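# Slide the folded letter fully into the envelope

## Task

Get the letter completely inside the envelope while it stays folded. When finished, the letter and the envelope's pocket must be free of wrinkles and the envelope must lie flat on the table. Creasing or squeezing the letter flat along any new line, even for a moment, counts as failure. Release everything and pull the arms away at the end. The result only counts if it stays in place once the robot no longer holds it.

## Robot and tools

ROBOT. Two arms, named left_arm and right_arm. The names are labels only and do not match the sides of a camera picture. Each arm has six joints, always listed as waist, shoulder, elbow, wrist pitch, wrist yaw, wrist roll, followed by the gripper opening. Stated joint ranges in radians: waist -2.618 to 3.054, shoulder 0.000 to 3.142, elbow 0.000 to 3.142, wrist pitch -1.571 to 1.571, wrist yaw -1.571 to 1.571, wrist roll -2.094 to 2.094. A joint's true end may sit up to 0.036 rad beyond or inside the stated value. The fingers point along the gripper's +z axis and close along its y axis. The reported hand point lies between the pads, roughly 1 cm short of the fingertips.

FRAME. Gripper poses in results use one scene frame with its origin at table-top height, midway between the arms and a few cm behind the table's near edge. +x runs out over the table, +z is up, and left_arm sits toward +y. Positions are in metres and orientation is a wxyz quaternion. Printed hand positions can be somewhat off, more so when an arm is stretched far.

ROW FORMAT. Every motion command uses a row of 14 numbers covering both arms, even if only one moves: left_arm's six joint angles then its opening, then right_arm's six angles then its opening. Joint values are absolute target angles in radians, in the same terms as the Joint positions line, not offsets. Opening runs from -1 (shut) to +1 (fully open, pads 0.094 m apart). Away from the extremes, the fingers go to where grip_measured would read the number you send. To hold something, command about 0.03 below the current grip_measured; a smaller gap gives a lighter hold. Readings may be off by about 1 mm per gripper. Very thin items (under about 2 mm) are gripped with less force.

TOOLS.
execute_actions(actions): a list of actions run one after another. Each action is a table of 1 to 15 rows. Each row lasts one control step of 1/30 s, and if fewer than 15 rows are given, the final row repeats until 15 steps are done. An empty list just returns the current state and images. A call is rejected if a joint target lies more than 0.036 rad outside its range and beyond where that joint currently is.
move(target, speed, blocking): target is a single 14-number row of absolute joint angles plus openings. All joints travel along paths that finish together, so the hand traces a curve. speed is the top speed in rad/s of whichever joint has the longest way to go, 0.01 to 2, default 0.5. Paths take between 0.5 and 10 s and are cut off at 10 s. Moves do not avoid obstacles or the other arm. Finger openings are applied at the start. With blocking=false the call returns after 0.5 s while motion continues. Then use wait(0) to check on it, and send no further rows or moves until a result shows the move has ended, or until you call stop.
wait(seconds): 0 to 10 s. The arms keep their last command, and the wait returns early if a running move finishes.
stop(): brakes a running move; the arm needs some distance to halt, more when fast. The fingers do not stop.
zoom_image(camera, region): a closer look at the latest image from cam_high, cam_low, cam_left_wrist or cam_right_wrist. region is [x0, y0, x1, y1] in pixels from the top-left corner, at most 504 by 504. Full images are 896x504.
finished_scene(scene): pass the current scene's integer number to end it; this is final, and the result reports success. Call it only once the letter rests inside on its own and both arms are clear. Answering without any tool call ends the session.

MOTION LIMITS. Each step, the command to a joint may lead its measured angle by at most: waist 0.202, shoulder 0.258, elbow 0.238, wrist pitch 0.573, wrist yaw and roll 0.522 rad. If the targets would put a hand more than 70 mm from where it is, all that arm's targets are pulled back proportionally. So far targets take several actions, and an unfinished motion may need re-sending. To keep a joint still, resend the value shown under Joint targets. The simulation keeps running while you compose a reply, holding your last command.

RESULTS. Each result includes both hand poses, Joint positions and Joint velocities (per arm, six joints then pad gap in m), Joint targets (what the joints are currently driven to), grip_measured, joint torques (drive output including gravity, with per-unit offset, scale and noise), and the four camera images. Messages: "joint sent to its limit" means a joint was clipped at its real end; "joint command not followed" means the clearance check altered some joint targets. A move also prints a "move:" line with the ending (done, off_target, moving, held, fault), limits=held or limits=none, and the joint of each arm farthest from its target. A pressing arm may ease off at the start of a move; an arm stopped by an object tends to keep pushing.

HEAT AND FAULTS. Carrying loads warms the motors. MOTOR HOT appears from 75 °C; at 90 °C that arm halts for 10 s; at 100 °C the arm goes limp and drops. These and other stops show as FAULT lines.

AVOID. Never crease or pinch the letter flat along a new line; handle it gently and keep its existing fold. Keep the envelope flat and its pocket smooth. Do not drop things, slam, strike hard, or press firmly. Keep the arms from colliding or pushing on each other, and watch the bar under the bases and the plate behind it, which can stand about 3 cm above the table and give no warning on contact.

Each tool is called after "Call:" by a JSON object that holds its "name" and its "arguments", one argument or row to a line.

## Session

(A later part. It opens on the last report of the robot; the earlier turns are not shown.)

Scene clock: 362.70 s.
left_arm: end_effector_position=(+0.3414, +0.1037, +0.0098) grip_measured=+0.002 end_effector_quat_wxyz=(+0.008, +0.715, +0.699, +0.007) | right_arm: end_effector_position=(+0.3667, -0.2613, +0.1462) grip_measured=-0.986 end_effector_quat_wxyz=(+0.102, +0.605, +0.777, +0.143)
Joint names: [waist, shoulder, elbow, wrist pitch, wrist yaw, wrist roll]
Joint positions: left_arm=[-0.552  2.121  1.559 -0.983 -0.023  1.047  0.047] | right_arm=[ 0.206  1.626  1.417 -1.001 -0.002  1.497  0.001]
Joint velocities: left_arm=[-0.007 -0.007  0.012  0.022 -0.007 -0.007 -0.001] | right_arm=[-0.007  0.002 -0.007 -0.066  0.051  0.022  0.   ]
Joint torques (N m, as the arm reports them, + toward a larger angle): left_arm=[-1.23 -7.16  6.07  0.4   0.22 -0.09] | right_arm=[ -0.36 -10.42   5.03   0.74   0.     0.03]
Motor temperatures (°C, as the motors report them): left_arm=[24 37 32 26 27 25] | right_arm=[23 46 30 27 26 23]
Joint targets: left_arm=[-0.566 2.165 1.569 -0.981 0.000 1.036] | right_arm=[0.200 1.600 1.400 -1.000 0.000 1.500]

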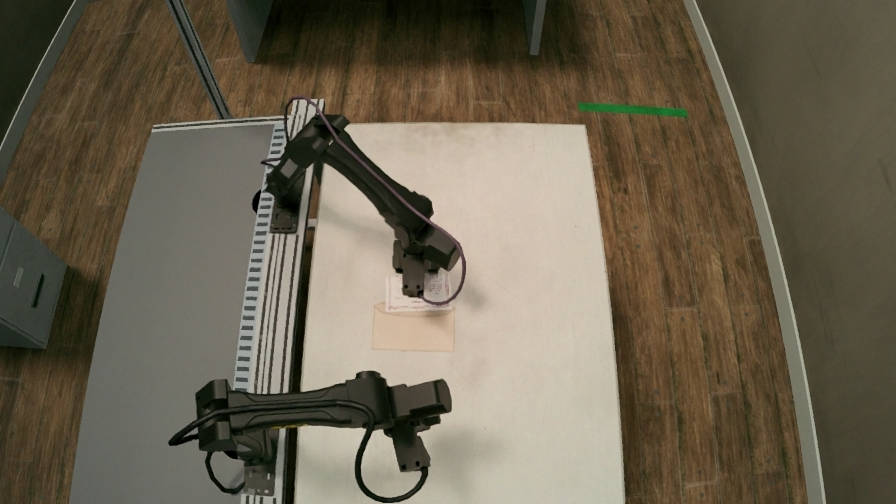

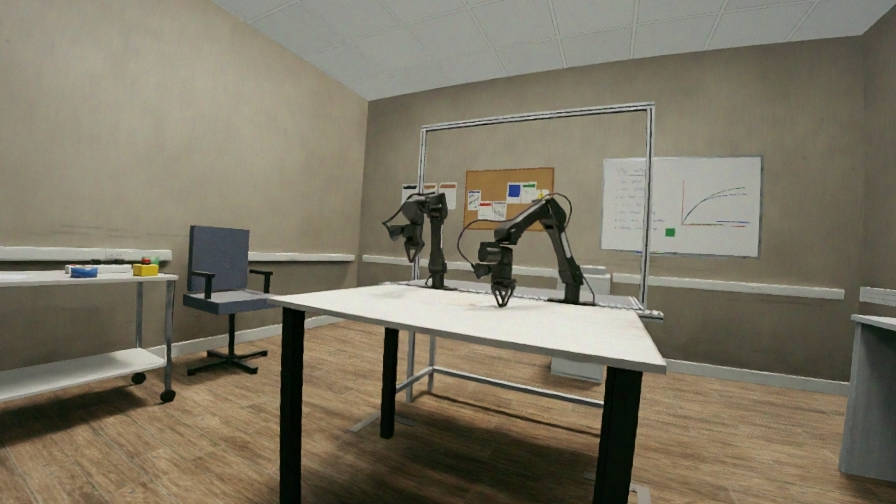

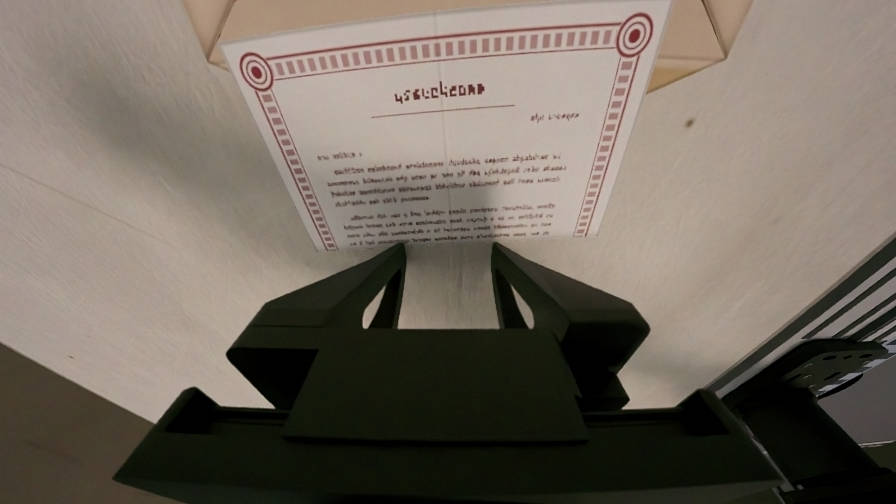

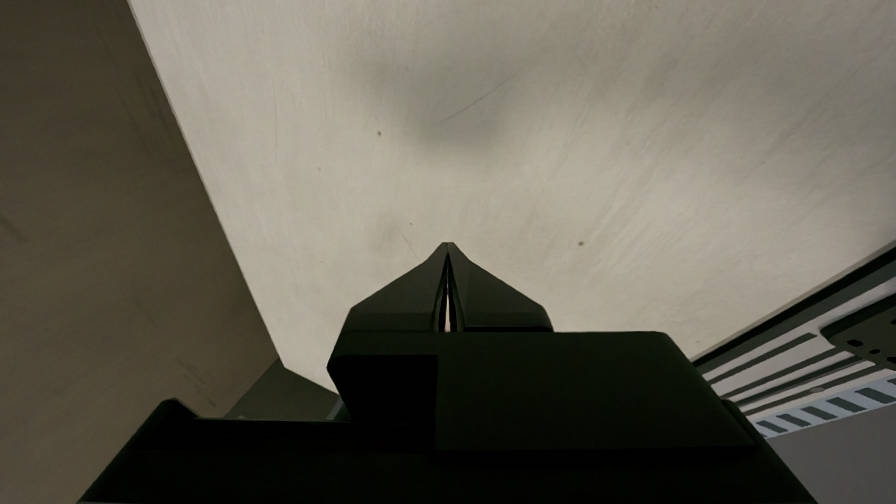

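Call:
{"name": "move", "arguments": {
  "target": [-0.55,2.04,1.56,-0.98,0,1.05,0,0.2,1.6,1.4,-1.0,0,1.5,-1],
  "speed": 0.2
}}

Call:
{"name": "move", "arguments": {
  "target": [-0.52,2.47,2.27,-1.27,0,1.07,-1,0.2,1.6,1.4,-1.0,0,1.5,-1],
  "speed": 0.4
}}

Scene clock: 370.73 s.
left_arm: end_effector_position=(+0.3458, +0.1001, +0.0328) grip_measured=+0.002 end_effector_quat_wxyz=(+0.037, +0.714, +0.699, +0.011) | right_arm: end_effector_position=(+0.3667, -0.2613, +0.1462) grip_measured=-0.986 end_effector_quat_wxyz=(+0.102, +0.605, +0.777, +0.143)
Joint names: [waist, shoulder, elbow, wrist pitch, wrist yaw, wrist roll]
Joint positions: left_arm=[-0.552  2.061  1.559 -0.983 -0.017  1.047  0.047] | right_arm=[ 0.206  1.626  1.417 -1.001 -0.002  1.497  0.001]
Joint velocities: left_arm=[-0.012 -0.002 -0.007  0.007  0.022 -0.037 -0.001] | right_arm=[ 0.002  0.012 -0.012 -0.022  0.037 -0.007 -0.   ]
Joint torques (N m, as the arm reports them, + toward a larger angle): left_arm=[  0.22 -11.02   5.68   0.58   0.15   0.04] | right_arm=[ -0.36 -10.41   5.02   0.74   0.     0.03]
Motor temperatures (°C, as the motors report them): left_arm=[24 38 32 26 27 25] | right_arm=[23 46 30 27 26 23]
Joint targets: left_arm=[-0.550 2.040 1.560 -0.980 -0.000 1.050] | right_arm=[0.200 1.600 1.400 -1.000 0.000 1.500]
move: off_target (left_arm, right_arm); limits=none; left_arm: farthest joint: the shoulder, 0.021 radians from its target (0.081 radians at the start); right_arm: farthest joint: the shoulder, 0.026 radians from its target (0.026 radians at the start)

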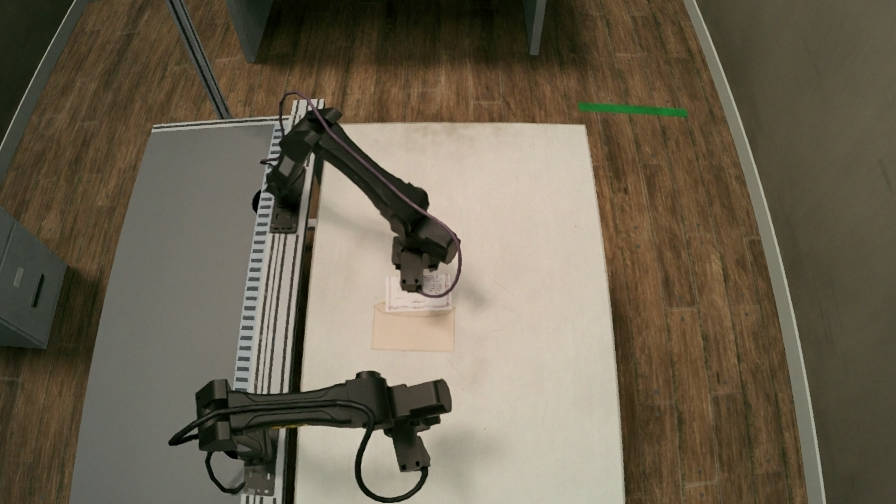

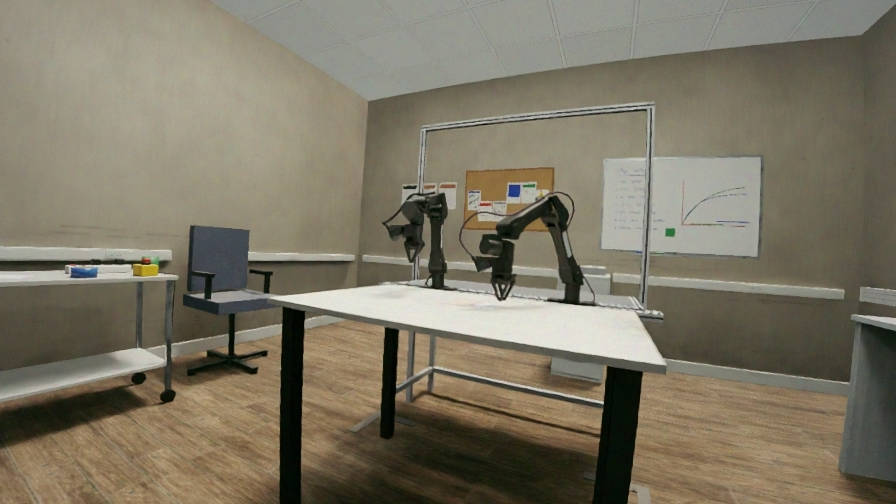

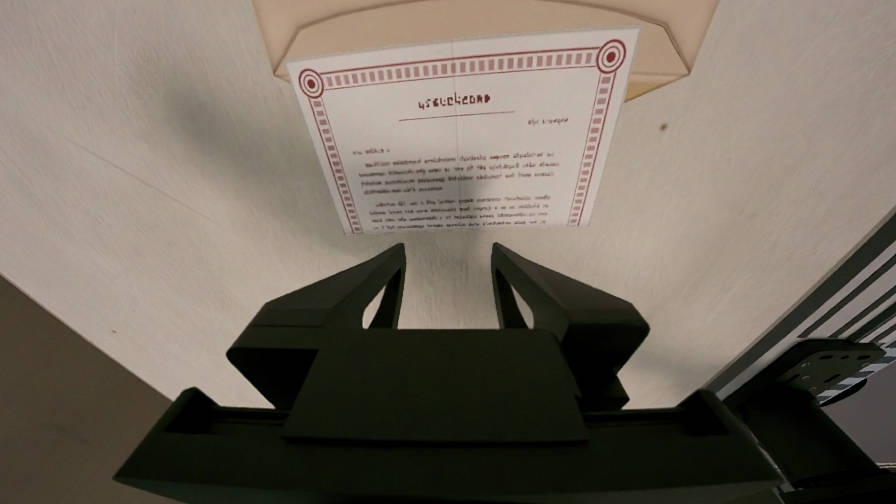

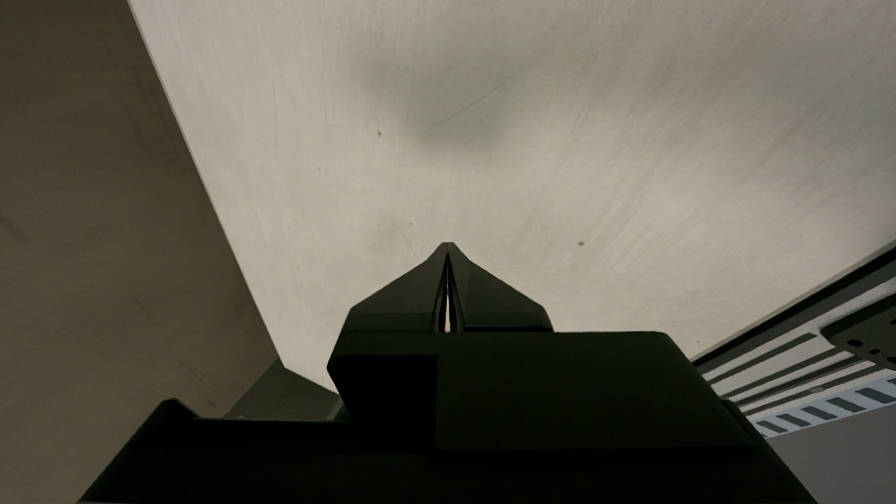

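Scene clock: 373.13 s.
left_arm: end_effector_position=(+0.4339, +0.0625, +0.0413) grip_measured=-0.980 end_effector_quat_wxyz=(+0.050, +0.710, +0.702, +0.016) | right_arm: end_effector_position=(+0.3667, -0.2613, +0.1462) grip_measured=-0.986 end_effector_quat_wxyz=(+0.102, +0.605, +0.777, +0.143)
Joint names: [waist, shoulder, elbow, wrist pitch, wrist yaw, wrist roll]
Joint positions: left_arm=[-0.525  2.453  2.247 -1.251 -0.017  1.063  0.001] | right_arm=[ 0.206  1.626  1.417 -1.001 -0.002  1.497  0.001]
Joint velocities: left_arm=[-0.022 -0.002 -0.002 -0.066  0.037 -0.007 -0.   ] | right_arm=[ 0.017  0.002  0.012 -0.081 -0.007 -0.066  0.001]
Joint torques (N m, as the arm reports them, + toward a larger angle): left_arm=[  0.44 -11.38   7.4    0.34   0.15   0.07] | right_arm=[ -0.36 -10.41   5.03   0.74   0.     0.03]
Motor temperatures (°C, as the motors report them): left_arm=[24 38 32 26 27 25] | right_arm=[23 46 30 27 26 23]
Joint targets: left_arm=[-0.520 2.470 2.270 -1.270 0.000 1.070] | right_arm=[0.200 1.600 1.400 -1.000 -0.000 1.500]
move: off_target (left_arm, right_arm); limits=none; left_arm: farthest joint: the elbow, 0.023 radians from its target (0.711 radians at the start); right_arm: farthest joint: the shoulder, 0.026 radians from its target (0.026 radians at the start)

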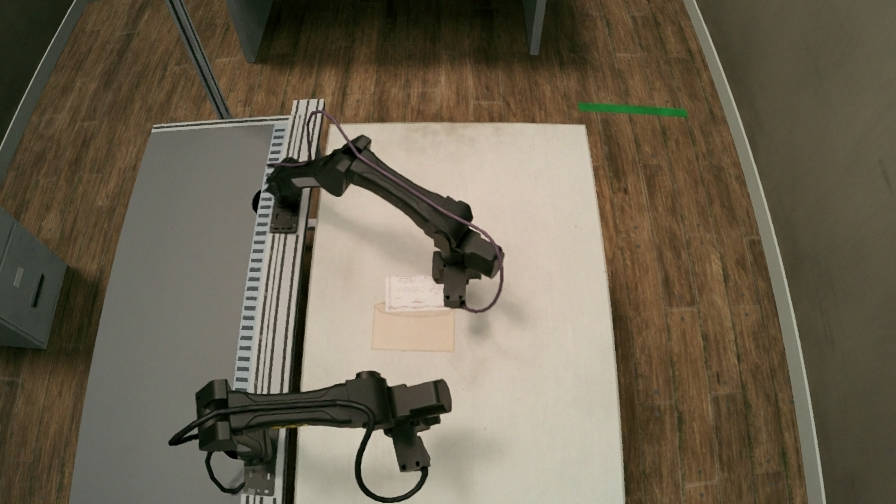

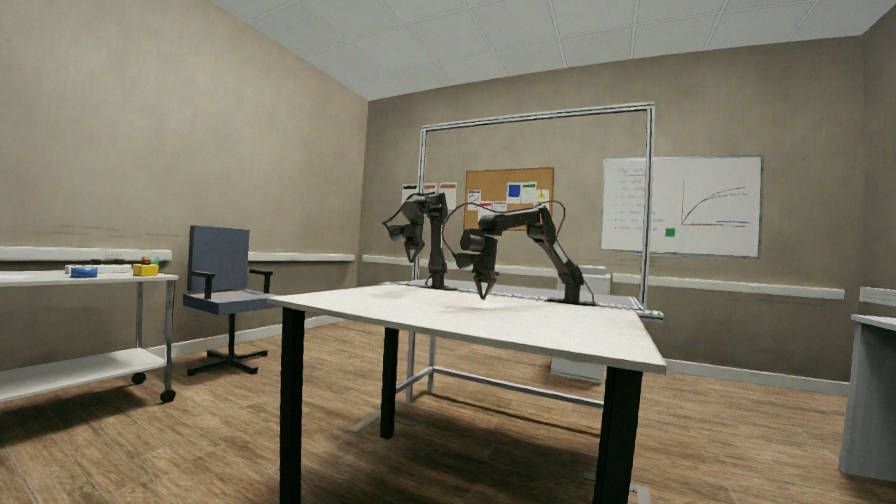

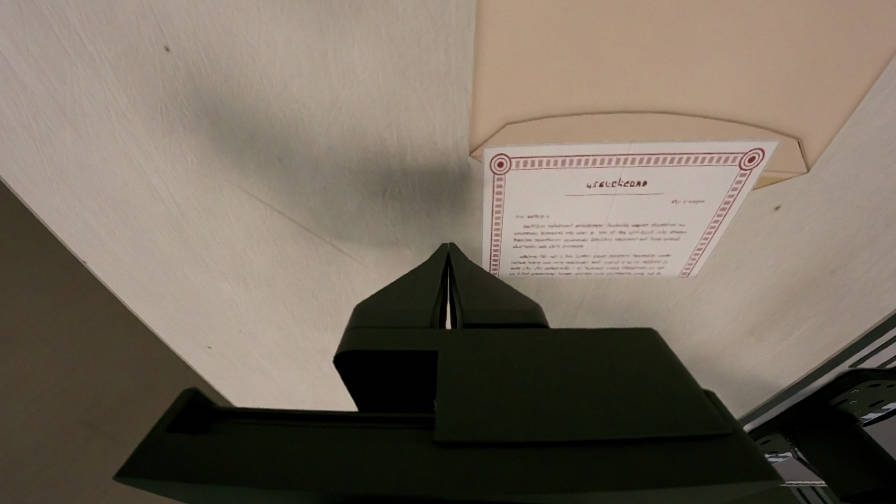

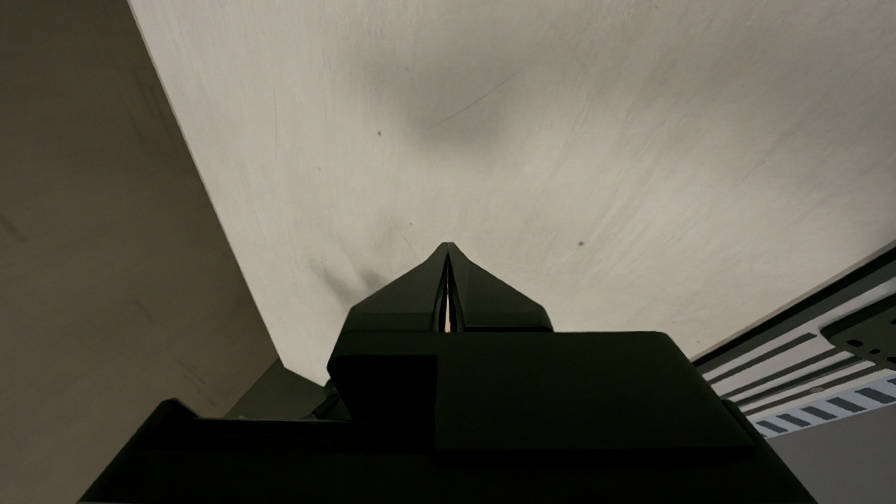

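Call:
{"name": "execute_actions", "arguments": {
  "actions": [
    [[-0.555,2.5,2.25,-1.27,0,1.05,-1,0.2,1.6,1.4,-1.0,0,1.5,-1]],
    [[-0.555,2.53,2.245,-1.27,0,1.05,-1,0.2,1.6,1.4,-1.0,0,1.5,-1]],
    [[-0.555,2.555,2.24,-1.27,0,1.05,-1,0.2,1.6,1.4,-1.0,0,1.5,-1]],
    [[-0.556,2.56,2.21,-1.265,0,1.05,-1,0.2,1.6,1.4,-1.0,0,1.5,-1]],
    [[-0.56,2.545,2.18,-1.25,0,1.045,-1,0.2,1.6,1.4,-1.0,0,1.5,-1]],
    [[-0.565,2.53,2.15,-1.236,0,1.04,-1,0.2,1.6,1.4,-1.0,0,1.5,-1]],
    [[-0.57,2.513,2.12,-1.222,0,1.035,-1,0.2,1.6,1.4,-1.0,0,1.5,-1]]
  ]
}}

Scene clock: 382.37 s.
left_arm: end_effector_position=(+0.4194, +0.0549, +0.0094) grip_measured=-0.980 end_effector_quat_wxyz=(+0.027, +0.714, +0.700, +0.011) | right_arm: end_effector_position=(+0.3667, -0.2613, +0.1462) grip_measured=-0.986 end_effector_quat_wxyz=(+0.102, +0.605, +0.777, +0.143)
Joint names: [waist, shoulder, elbow, wrist pitch, wrist yaw, wrist roll]
Joint positions: left_arm=[-0.554  2.477  2.168 -1.196 -0.021  1.044  0.001] | right_arm=[ 0.206  1.626  1.417 -1.001 -0.002  1.497  0.001]
Joint velocities: left_arm=[-0.012 -0.002  0.002 -0.037 -0.081  0.007 -0.001] | right_arm=[ 0.032 -0.002 -0.017 -0.037  0.007 -0.11   0.001]
Joint torques (N m, as the arm reports them, + toward a larger angle): left_arm=[ -1.45 -10.28   1.98   0.18   0.2   -0.09] | right_arm=[ -0.35 -10.41   5.03   0.74   0.     0.03]
Motor temperatures (°C, as the motors report them): left_arm=[24 41 32 26 27 25] | right_arm=[23 46 30 27 26 23]
Joint targets: left_arm=[-0.570 2.513 2.120 -1.222 0.000 1.035] | right_arm=[0.200 1.600 1.400 -1.000 -0.000 1.500]

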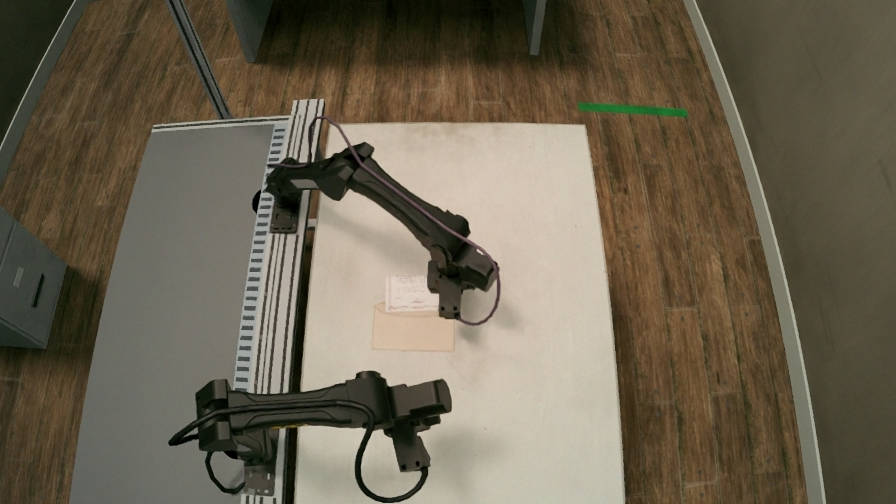

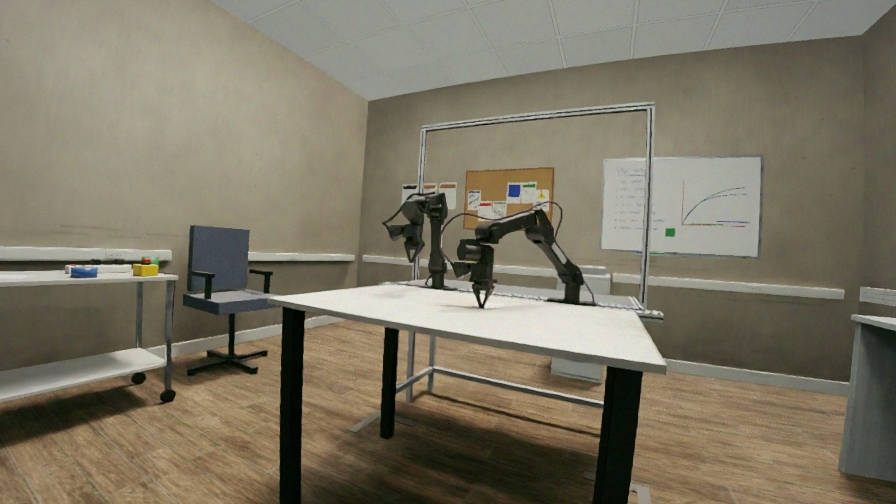

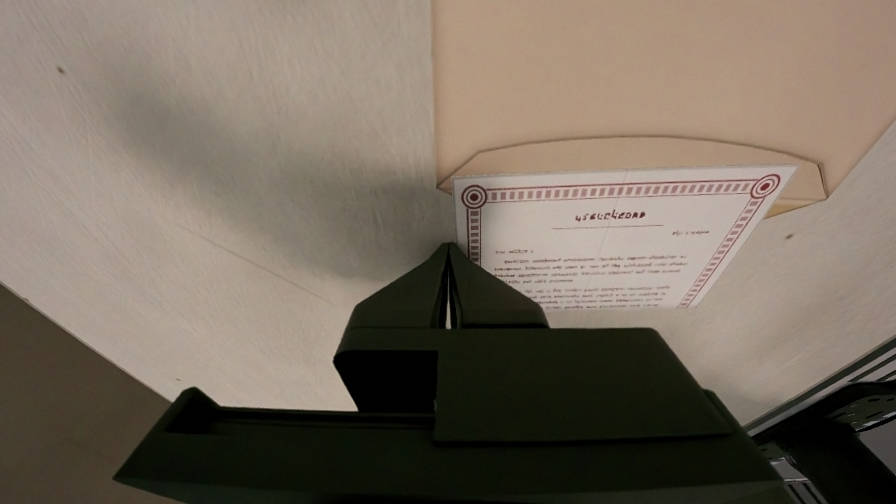

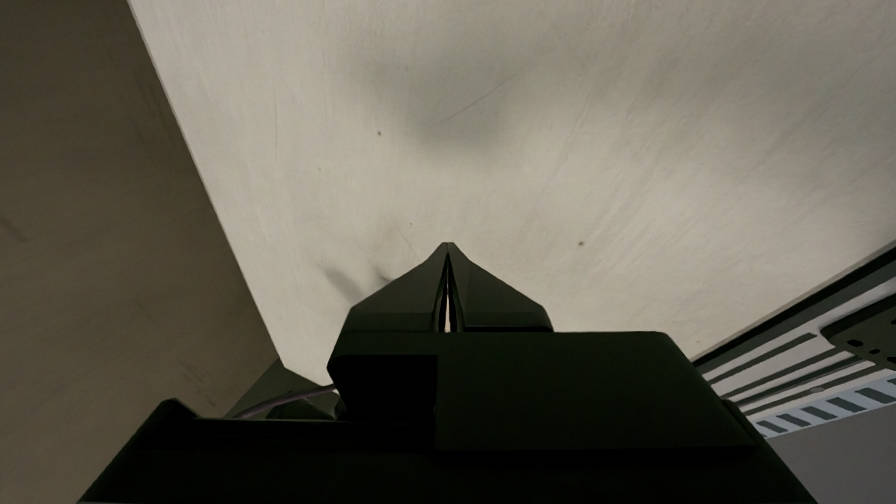

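Nearly touching; ~14 mm more.

Call:
{"name": "execute_actions", "arguments": {
  "actions": [
    [[-0.574,2.5,2.095,-1.212,0,1.03,-1,0.2,1.6,1.4,-1.0,0,1.5,-1]],
    [[-0.578,2.487,2.07,-1.2,0,1.026,-1,0.2,1.6,1.4,-1.0,0,1.5,-1]],
    [[-0.582,2.474,2.045,-1.19,0,1.022,-1,0.2,1.6,1.4,-1.0,0,1.5,-1]],
    [[-0.586,2.461,2.02,-1.18,0,1.018,-1,0.2,1.6,1.4,-1.0,0,1.5,-1]]
  ]
}}

Call:
{"name": "zoom_image", "arguments": {
  "camera": "cam_high",
  "region": [340,220,500,370]
}}

Scene clock: 388.63 s.
left_arm: end_effector_position=(+0.4089, +0.0546, +0.0091) grip_measured=-0.980 end_effector_quat_wxyz=(+0.029, +0.713, +0.701, +0.015) | right_arm: end_effector_position=(+0.3667, -0.2613, +0.1462) grip_measured=-0.986 end_effector_quat_wxyz=(+0.102, +0.605, +0.777, +0.143)
Joint names: [waist, shoulder, elbow, wrist pitch, wrist yaw, wrist roll]
Joint positions: left_arm=[-0.569  2.424  2.07  -1.146 -0.03   1.026  0.001] | right_arm=[ 0.206  1.626  1.417 -1.001 -0.002  1.497  0.001]
Joint velocities: left_arm=[-0.012 -0.007  0.002 -0.051 -0.037 -0.007 -0.001] | right_arm=[-0.012  0.007  0.007  0.051  0.051 -0.051 -0.   ]
Joint torques (N m, as the arm reports them, + toward a larger angle): left_arm=[-1.57 -9.9   1.8   0.11  0.3  -0.07] | right_arm=[ -0.36 -10.42   5.04   0.74  -0.01   0.03]
Motor temperatures (°C, as the motors report them): left_arm=[24 42 31 26 27 25] | right_arm=[23 46 30 27 26 23]
Joint targets: left_arm=[-0.586 2.461 2.020 -1.180 -0.000 1.018] | right_arm=[0.200 1.600 1.400 -1.000 -0.000 1.500]

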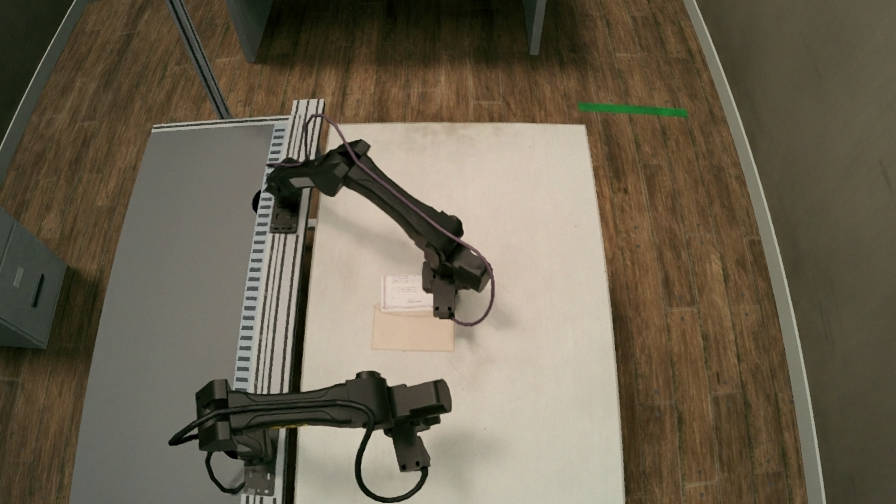

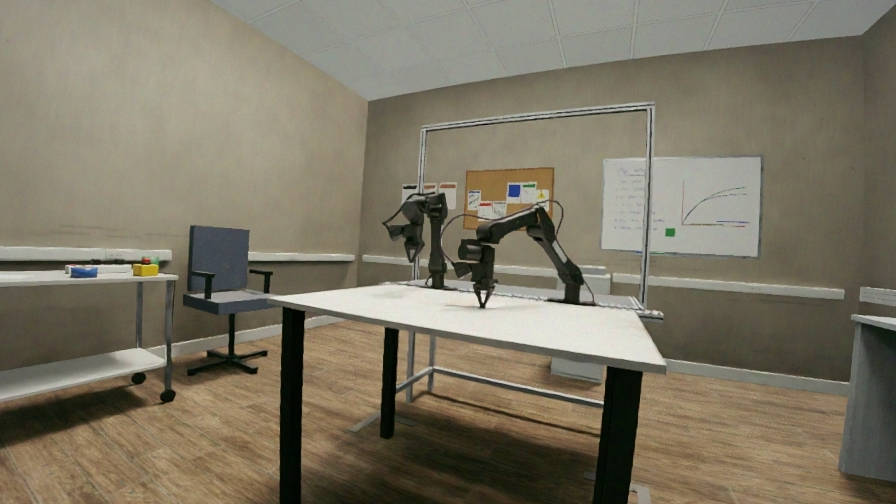

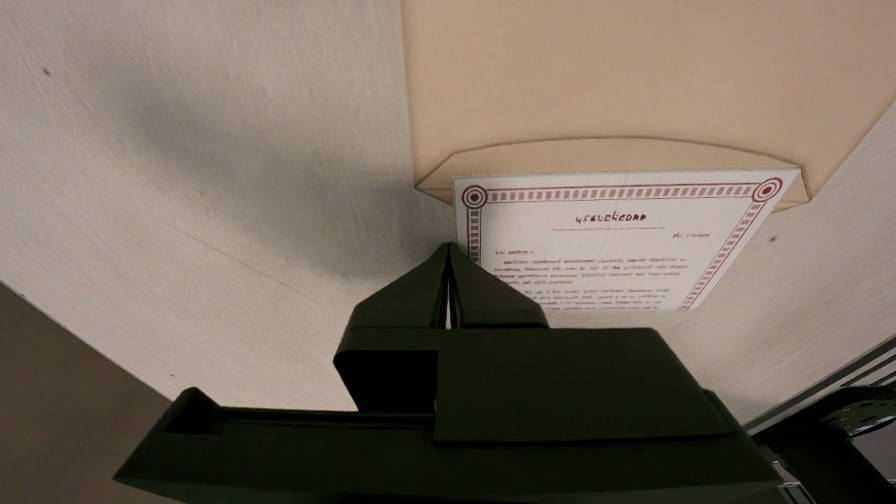

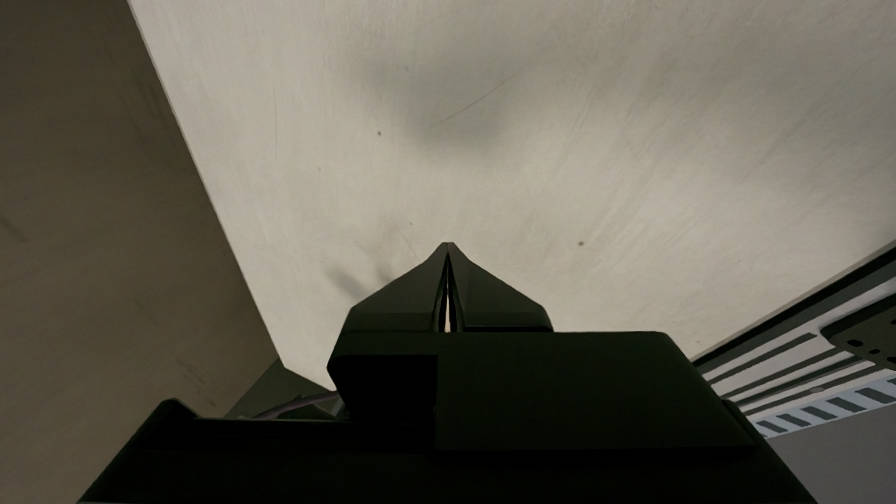

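Region (340, 220, 500, 370) of cam_high's 896x504 image, scaled by 3.150, with more detail than that image has; it fills the top 472 rows of this view, and the rest is white.

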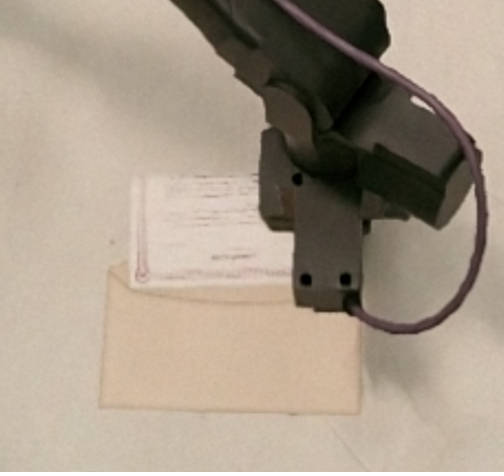

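Call:
{"name": "execute_actions", "arguments": {
  "actions": [
    [[-0.57,2.40,2.08,-1.15,0,1.026,-1,0.2,1.6,1.4,-1.0,0,1.5,-1]],
    [[-0.57,2.33,2.07,-1.16,0,1.026,-1,0.2,1.6,1.4,-1.0,0,1.5,-1]]
  ]
}}

Call:
{"name": "move", "arguments": {
  "target": [-0.495,2.04,1.54,-0.99,0,1.09,-0.85,0.2,1.6,1.4,-1.0,0,1.5,-1],
  "speed": 0.35
}}

Call:
{"name": "execute_actions", "arguments": {
  "actions": [
    [[-0.495,2.09,1.55,-0.985,0,1.09,-0.85,0.2,1.6,1.4,-1.0,0,1.5,-1]],
    [[-0.495,2.13,1.553,-0.985,0,1.09,-0.85,0.2,1.6,1.4,-1.0,0,1.5,-1]],
    [[-0.51,2.16,1.553,-0.985,0,1.08,-0.85,0.2,1.6,1.4,-1.0,0,1.5,-1]],
    [[-0.525,2.165,1.565,-0.985,0,1.065,-0.85,0.2,1.6,1.4,-1.0,0,1.5,-1]],
    [[-0.535,2.172,1.577,-0.99,0,1.055,-0.85,0.2,1.6,1.4,-1.0,0,1.5,-1]],
    [[-0.545,2.18,1.59,-0.995,0,1.045,-0.85,0.2,1.6,1.4,-1.0,0,1.5,-1]]
  ]
}}

Scene clock: 402.57 s.
left_arm: end_effector_position=(+0.4132, +0.0497, +0.0480) grip_measured=-0.980 end_effector_quat_wxyz=(+0.069, +0.711, +0.700, +0.017) | right_arm: end_effector_position=(+0.3667, -0.2613, +0.1462) grip_measured=-0.986 end_effector_quat_wxyz=(+0.102, +0.605, +0.777, +0.143)
Joint names: [waist, shoulder, elbow, wrist pitch, wrist yaw, wrist roll]
Joint positions: left_arm=[-0.569  2.34   2.068 -1.149 -0.016  1.026  0.001] | right_arm=[ 0.206  1.626  1.417 -1.001 -0.002  1.497  0.001]
Joint velocities: left_arm=[-0.012 -0.012 -0.022  0.007  0.007 -0.066  0.001] | right_arm=[-0.002 -0.007  0.002  0.022 -0.007 -0.066 -0.001]
Joint torques (N m, as the arm reports them, + toward a larger angle): left_arm=[ -0.13 -12.44   5.8    0.52   0.14   0.01] | right_arm=[ -0.36 -10.4    5.03   0.74  -0.01   0.03]
Motor temperatures (°C, as the motors report them): left_arm=[24 43 30 26 27 25] | right_arm=[23 47 30 27 26 23]
Joint targets: left_arm=[-0.570 2.330 2.070 -1.160 0.000 1.026] | right_arm=[0.200 1.600 1.400 -1.000 0.000 1.500]

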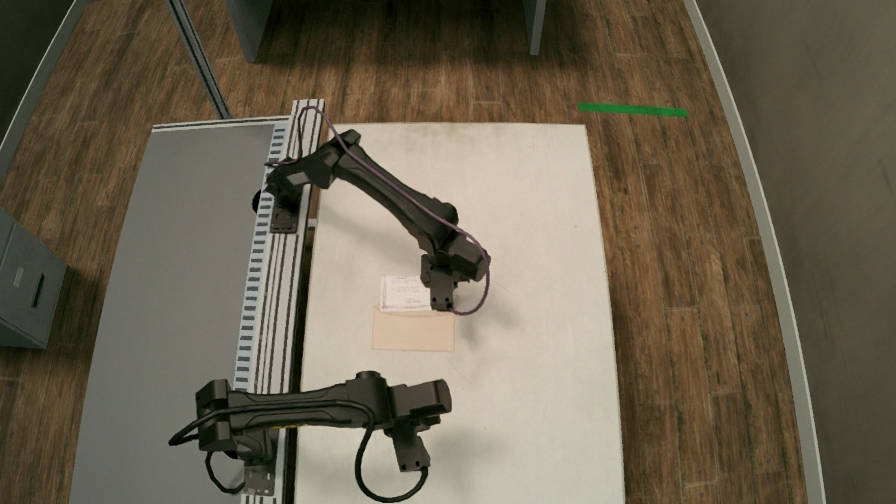

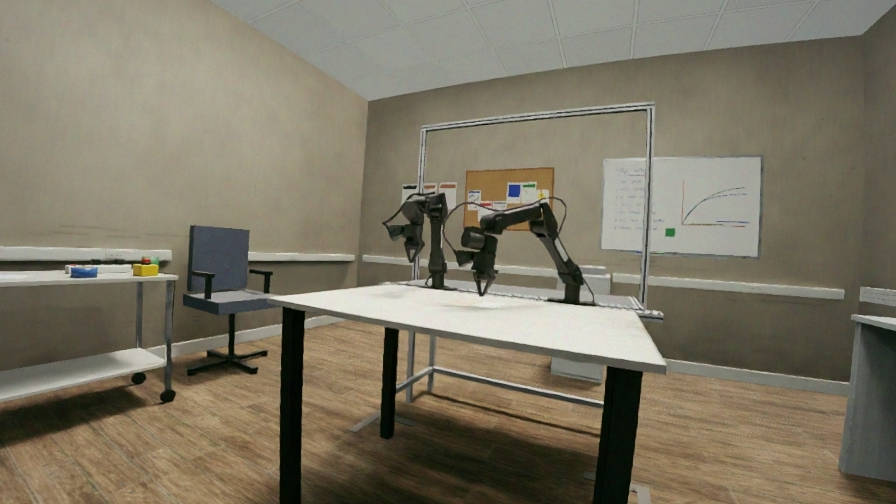

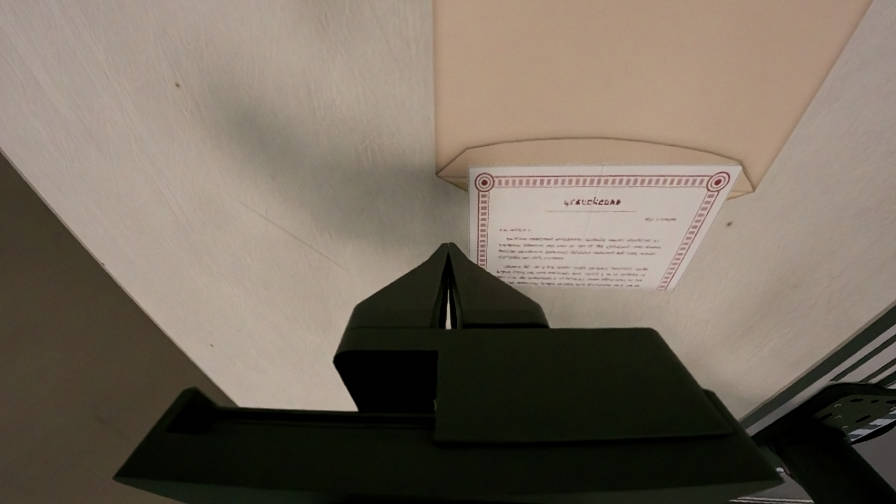

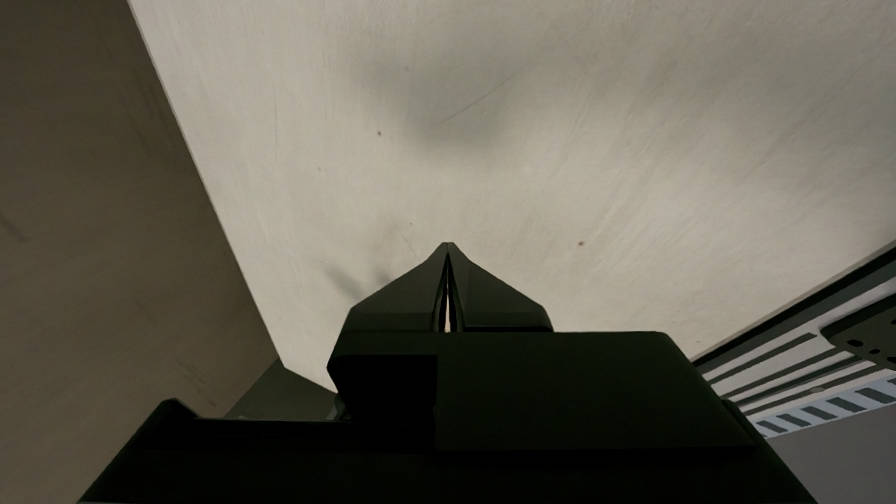

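Scene clock: 404.73 s.
left_arm: end_effector_position=(+0.3497, +0.1221, +0.0272) grip_measured=-0.852 end_effector_quat_wxyz=(+0.020, +0.709, +0.705, +0.008) | right_arm: end_effector_position=(+0.3667, -0.2613, +0.1462) grip_measured=-0.986 end_effector_quat_wxyz=(+0.102, +0.605, +0.777, +0.143)
Joint names: [waist, shoulder, elbow, wrist pitch, wrist yaw, wrist roll]
Joint positions: left_arm=[-0.5    2.07   1.553 -1.001 -0.017  1.082  0.007] | right_arm=[ 0.206  1.626  1.417 -1.001 -0.002  1.497  0.001]
Joint velocities: left_arm=[ 0.007 -0.002  0.007 -0.007  0.007 -0.022 -0.   ] | right_arm=[-0.022 -0.002  0.002 -0.007  0.081 -0.11   0.001]
Joint torques (N m, as the arm reports them, + toward a larger angle): left_arm=[  0.42 -11.57   4.45   0.57   0.16   0.07] | right_arm=[ -0.36 -10.42   5.02   0.74   0.     0.03]
Motor temperatures (°C, as the motors report them): left_arm=[24 43 30 26 27 25] | right_arm=[23 46 30 27 26 23]
Joint targets: left_arm=[-0.495 2.040 1.540 -0.990 -0.000 1.090] | right_arm=[0.200 1.600 1.400 -1.000 -0.000 1.500]
move: off_target (left_arm, right_arm); limits=none; left_arm: farthest joint: the shoulder, 0.030 radians from its target (0.300 radians at the start); right_arm: farthest joint: the shoulder, 0.026 radians from its target (0.026 radians at the start)

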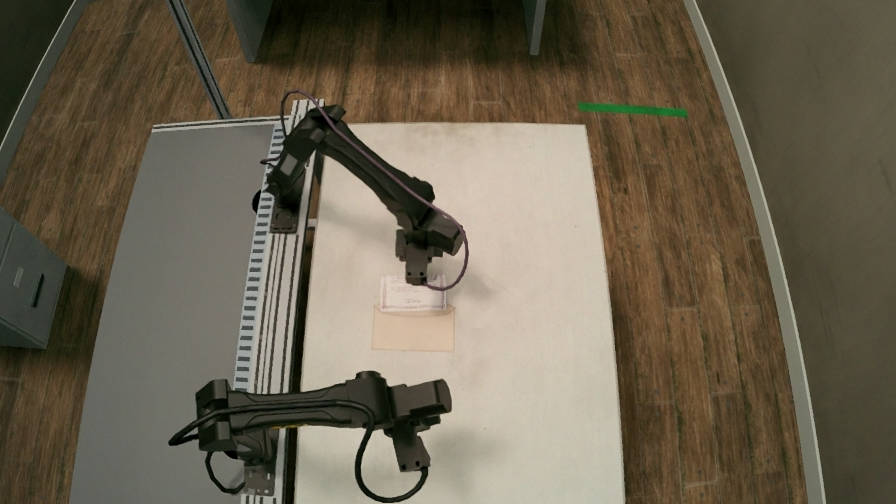

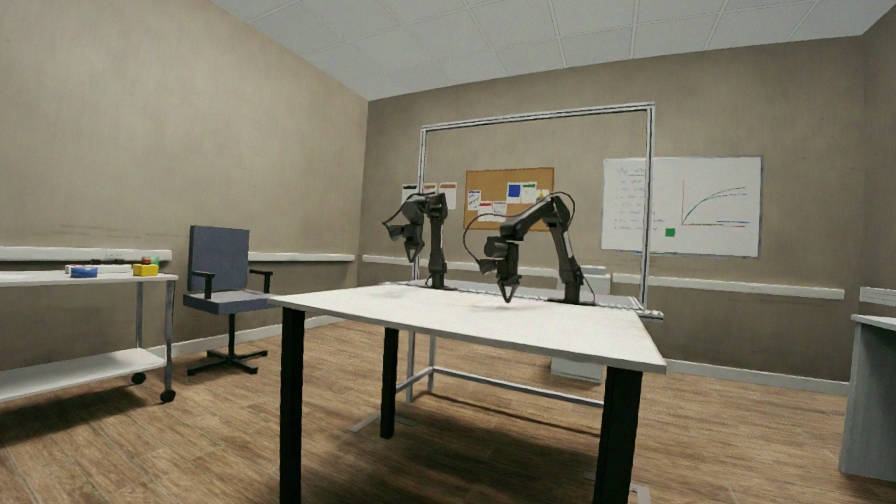

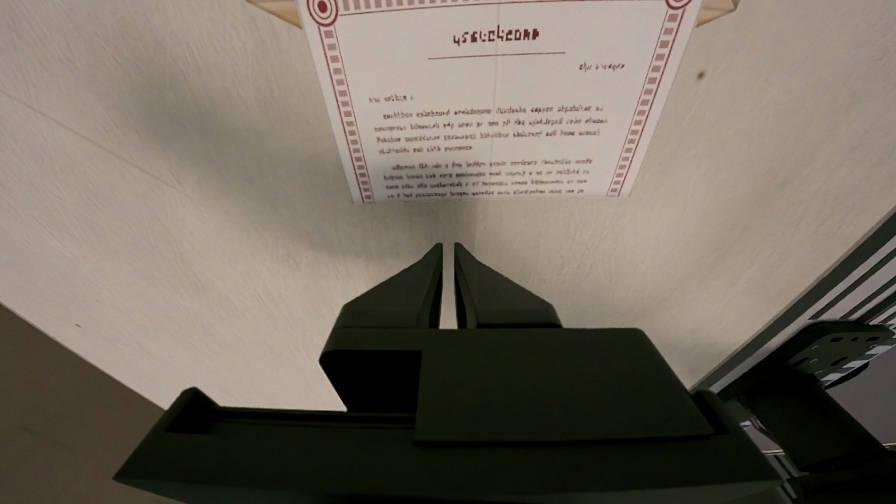

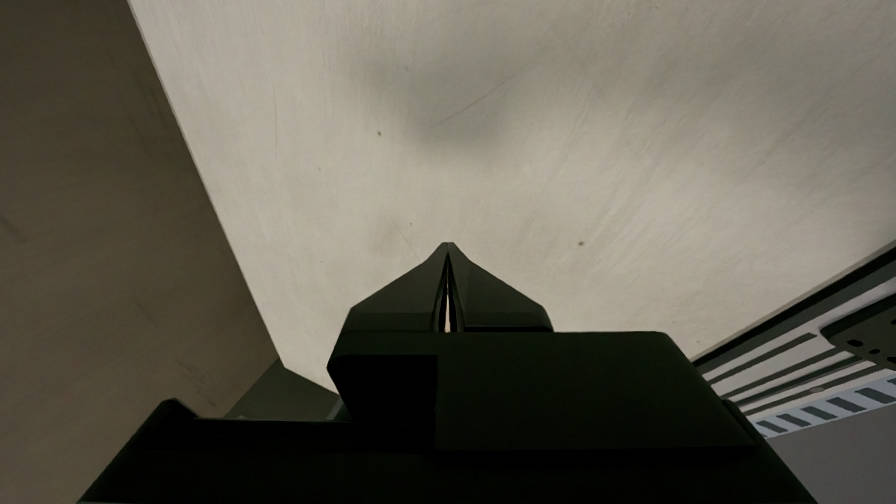

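Scene clock: 407.73 s.
left_arm: end_effector_position=(+0.3475, +0.1092, +0.0097) grip_measured=-0.852 end_effector_quat_wxyz=(+0.006, +0.710, +0.704, +0.005) | right_arm: end_effector_position=(+0.3667, -0.2613, +0.1462) grip_measured=-0.986 end_effector_quat_wxyz=(+0.102, +0.605, +0.777, +0.143)
Joint names: [waist, shoulder, elbow, wrist pitch, wrist yaw, wrist roll]
Joint positions: left_arm=[-0.532  2.134  1.581 -0.996 -0.02   1.054  0.007] | right_arm=[ 0.206  1.626  1.417 -1.001 -0.002  1.497  0.001]
Joint velocities: left_arm=[ 0.017 -0.002 -0.032 -0.051  0.007 -0.007 -0.001] | right_arm=[-0.002  0.007 -0.002 -0.037  0.066  0.037 -0.   ]
Joint torques (N m, as the arm reports them, + toward a larger angle): left_arm=[-1.29 -7.22  5.98  0.39  0.2  -0.09] | right_arm=[ -0.36 -10.41   5.03   0.74   0.     0.03]
Motor temperatures (°C, as the motors report them): left_arm=[24 43 31 26 27 25] | right_arm=[23 47 30 27 26 23]
Joint targets: left_arm=[-0.545 2.180 1.590 -0.995 -0.000 1.045] | right_arm=[0.200 1.600 1.400 -1.000 -0.000 1.500]

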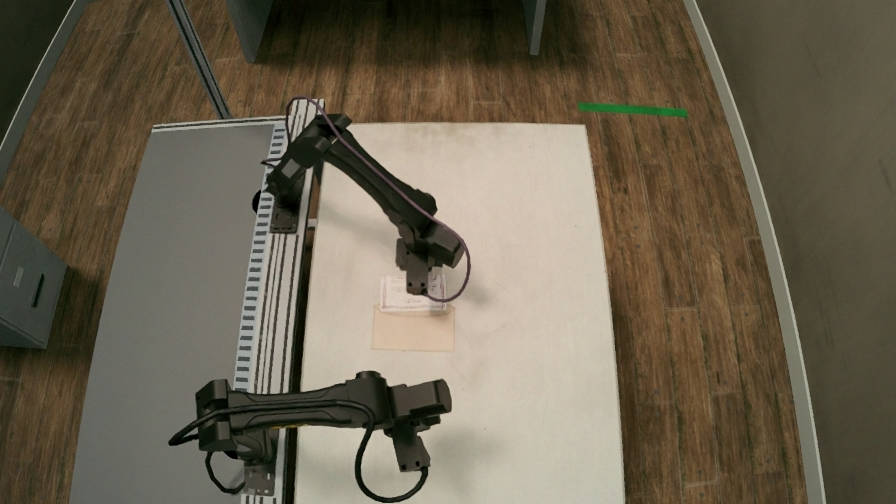

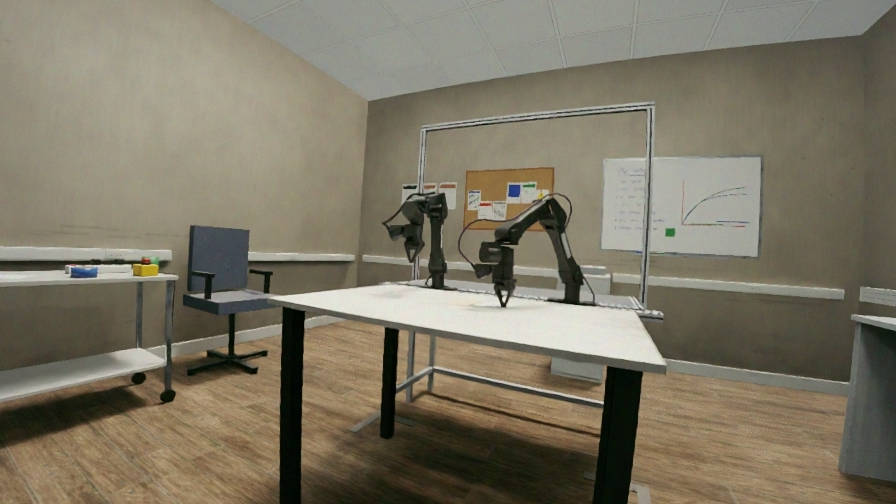

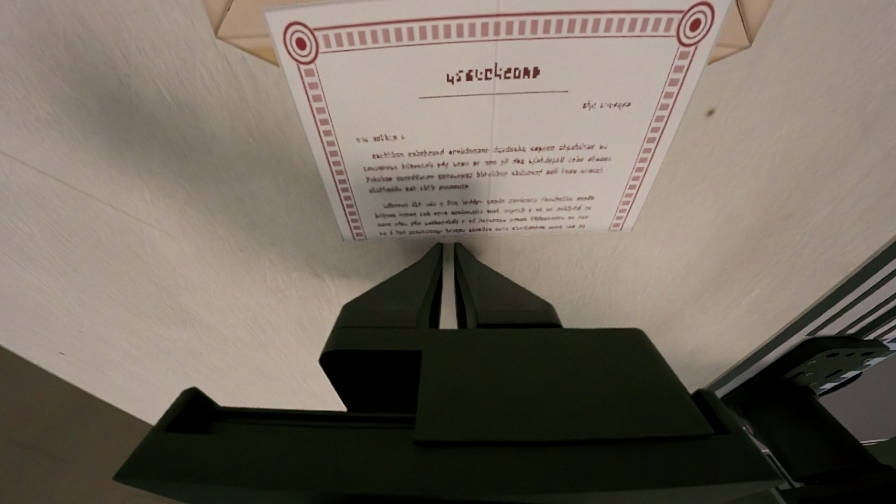

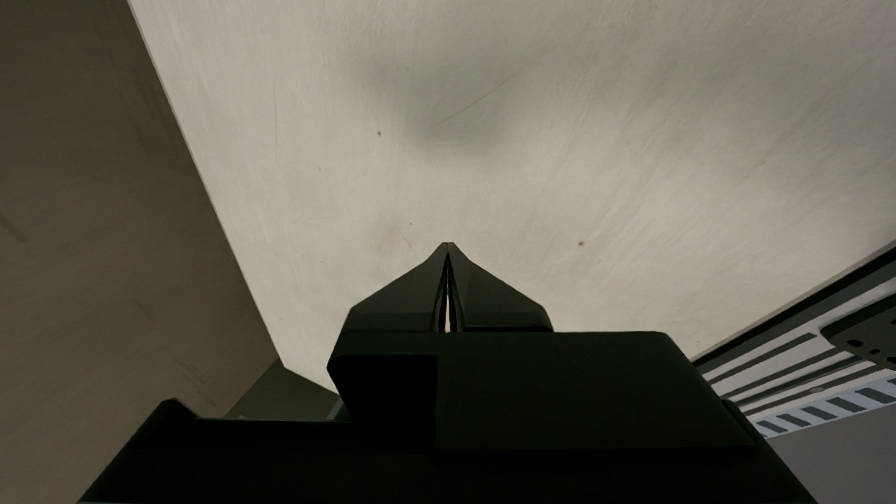

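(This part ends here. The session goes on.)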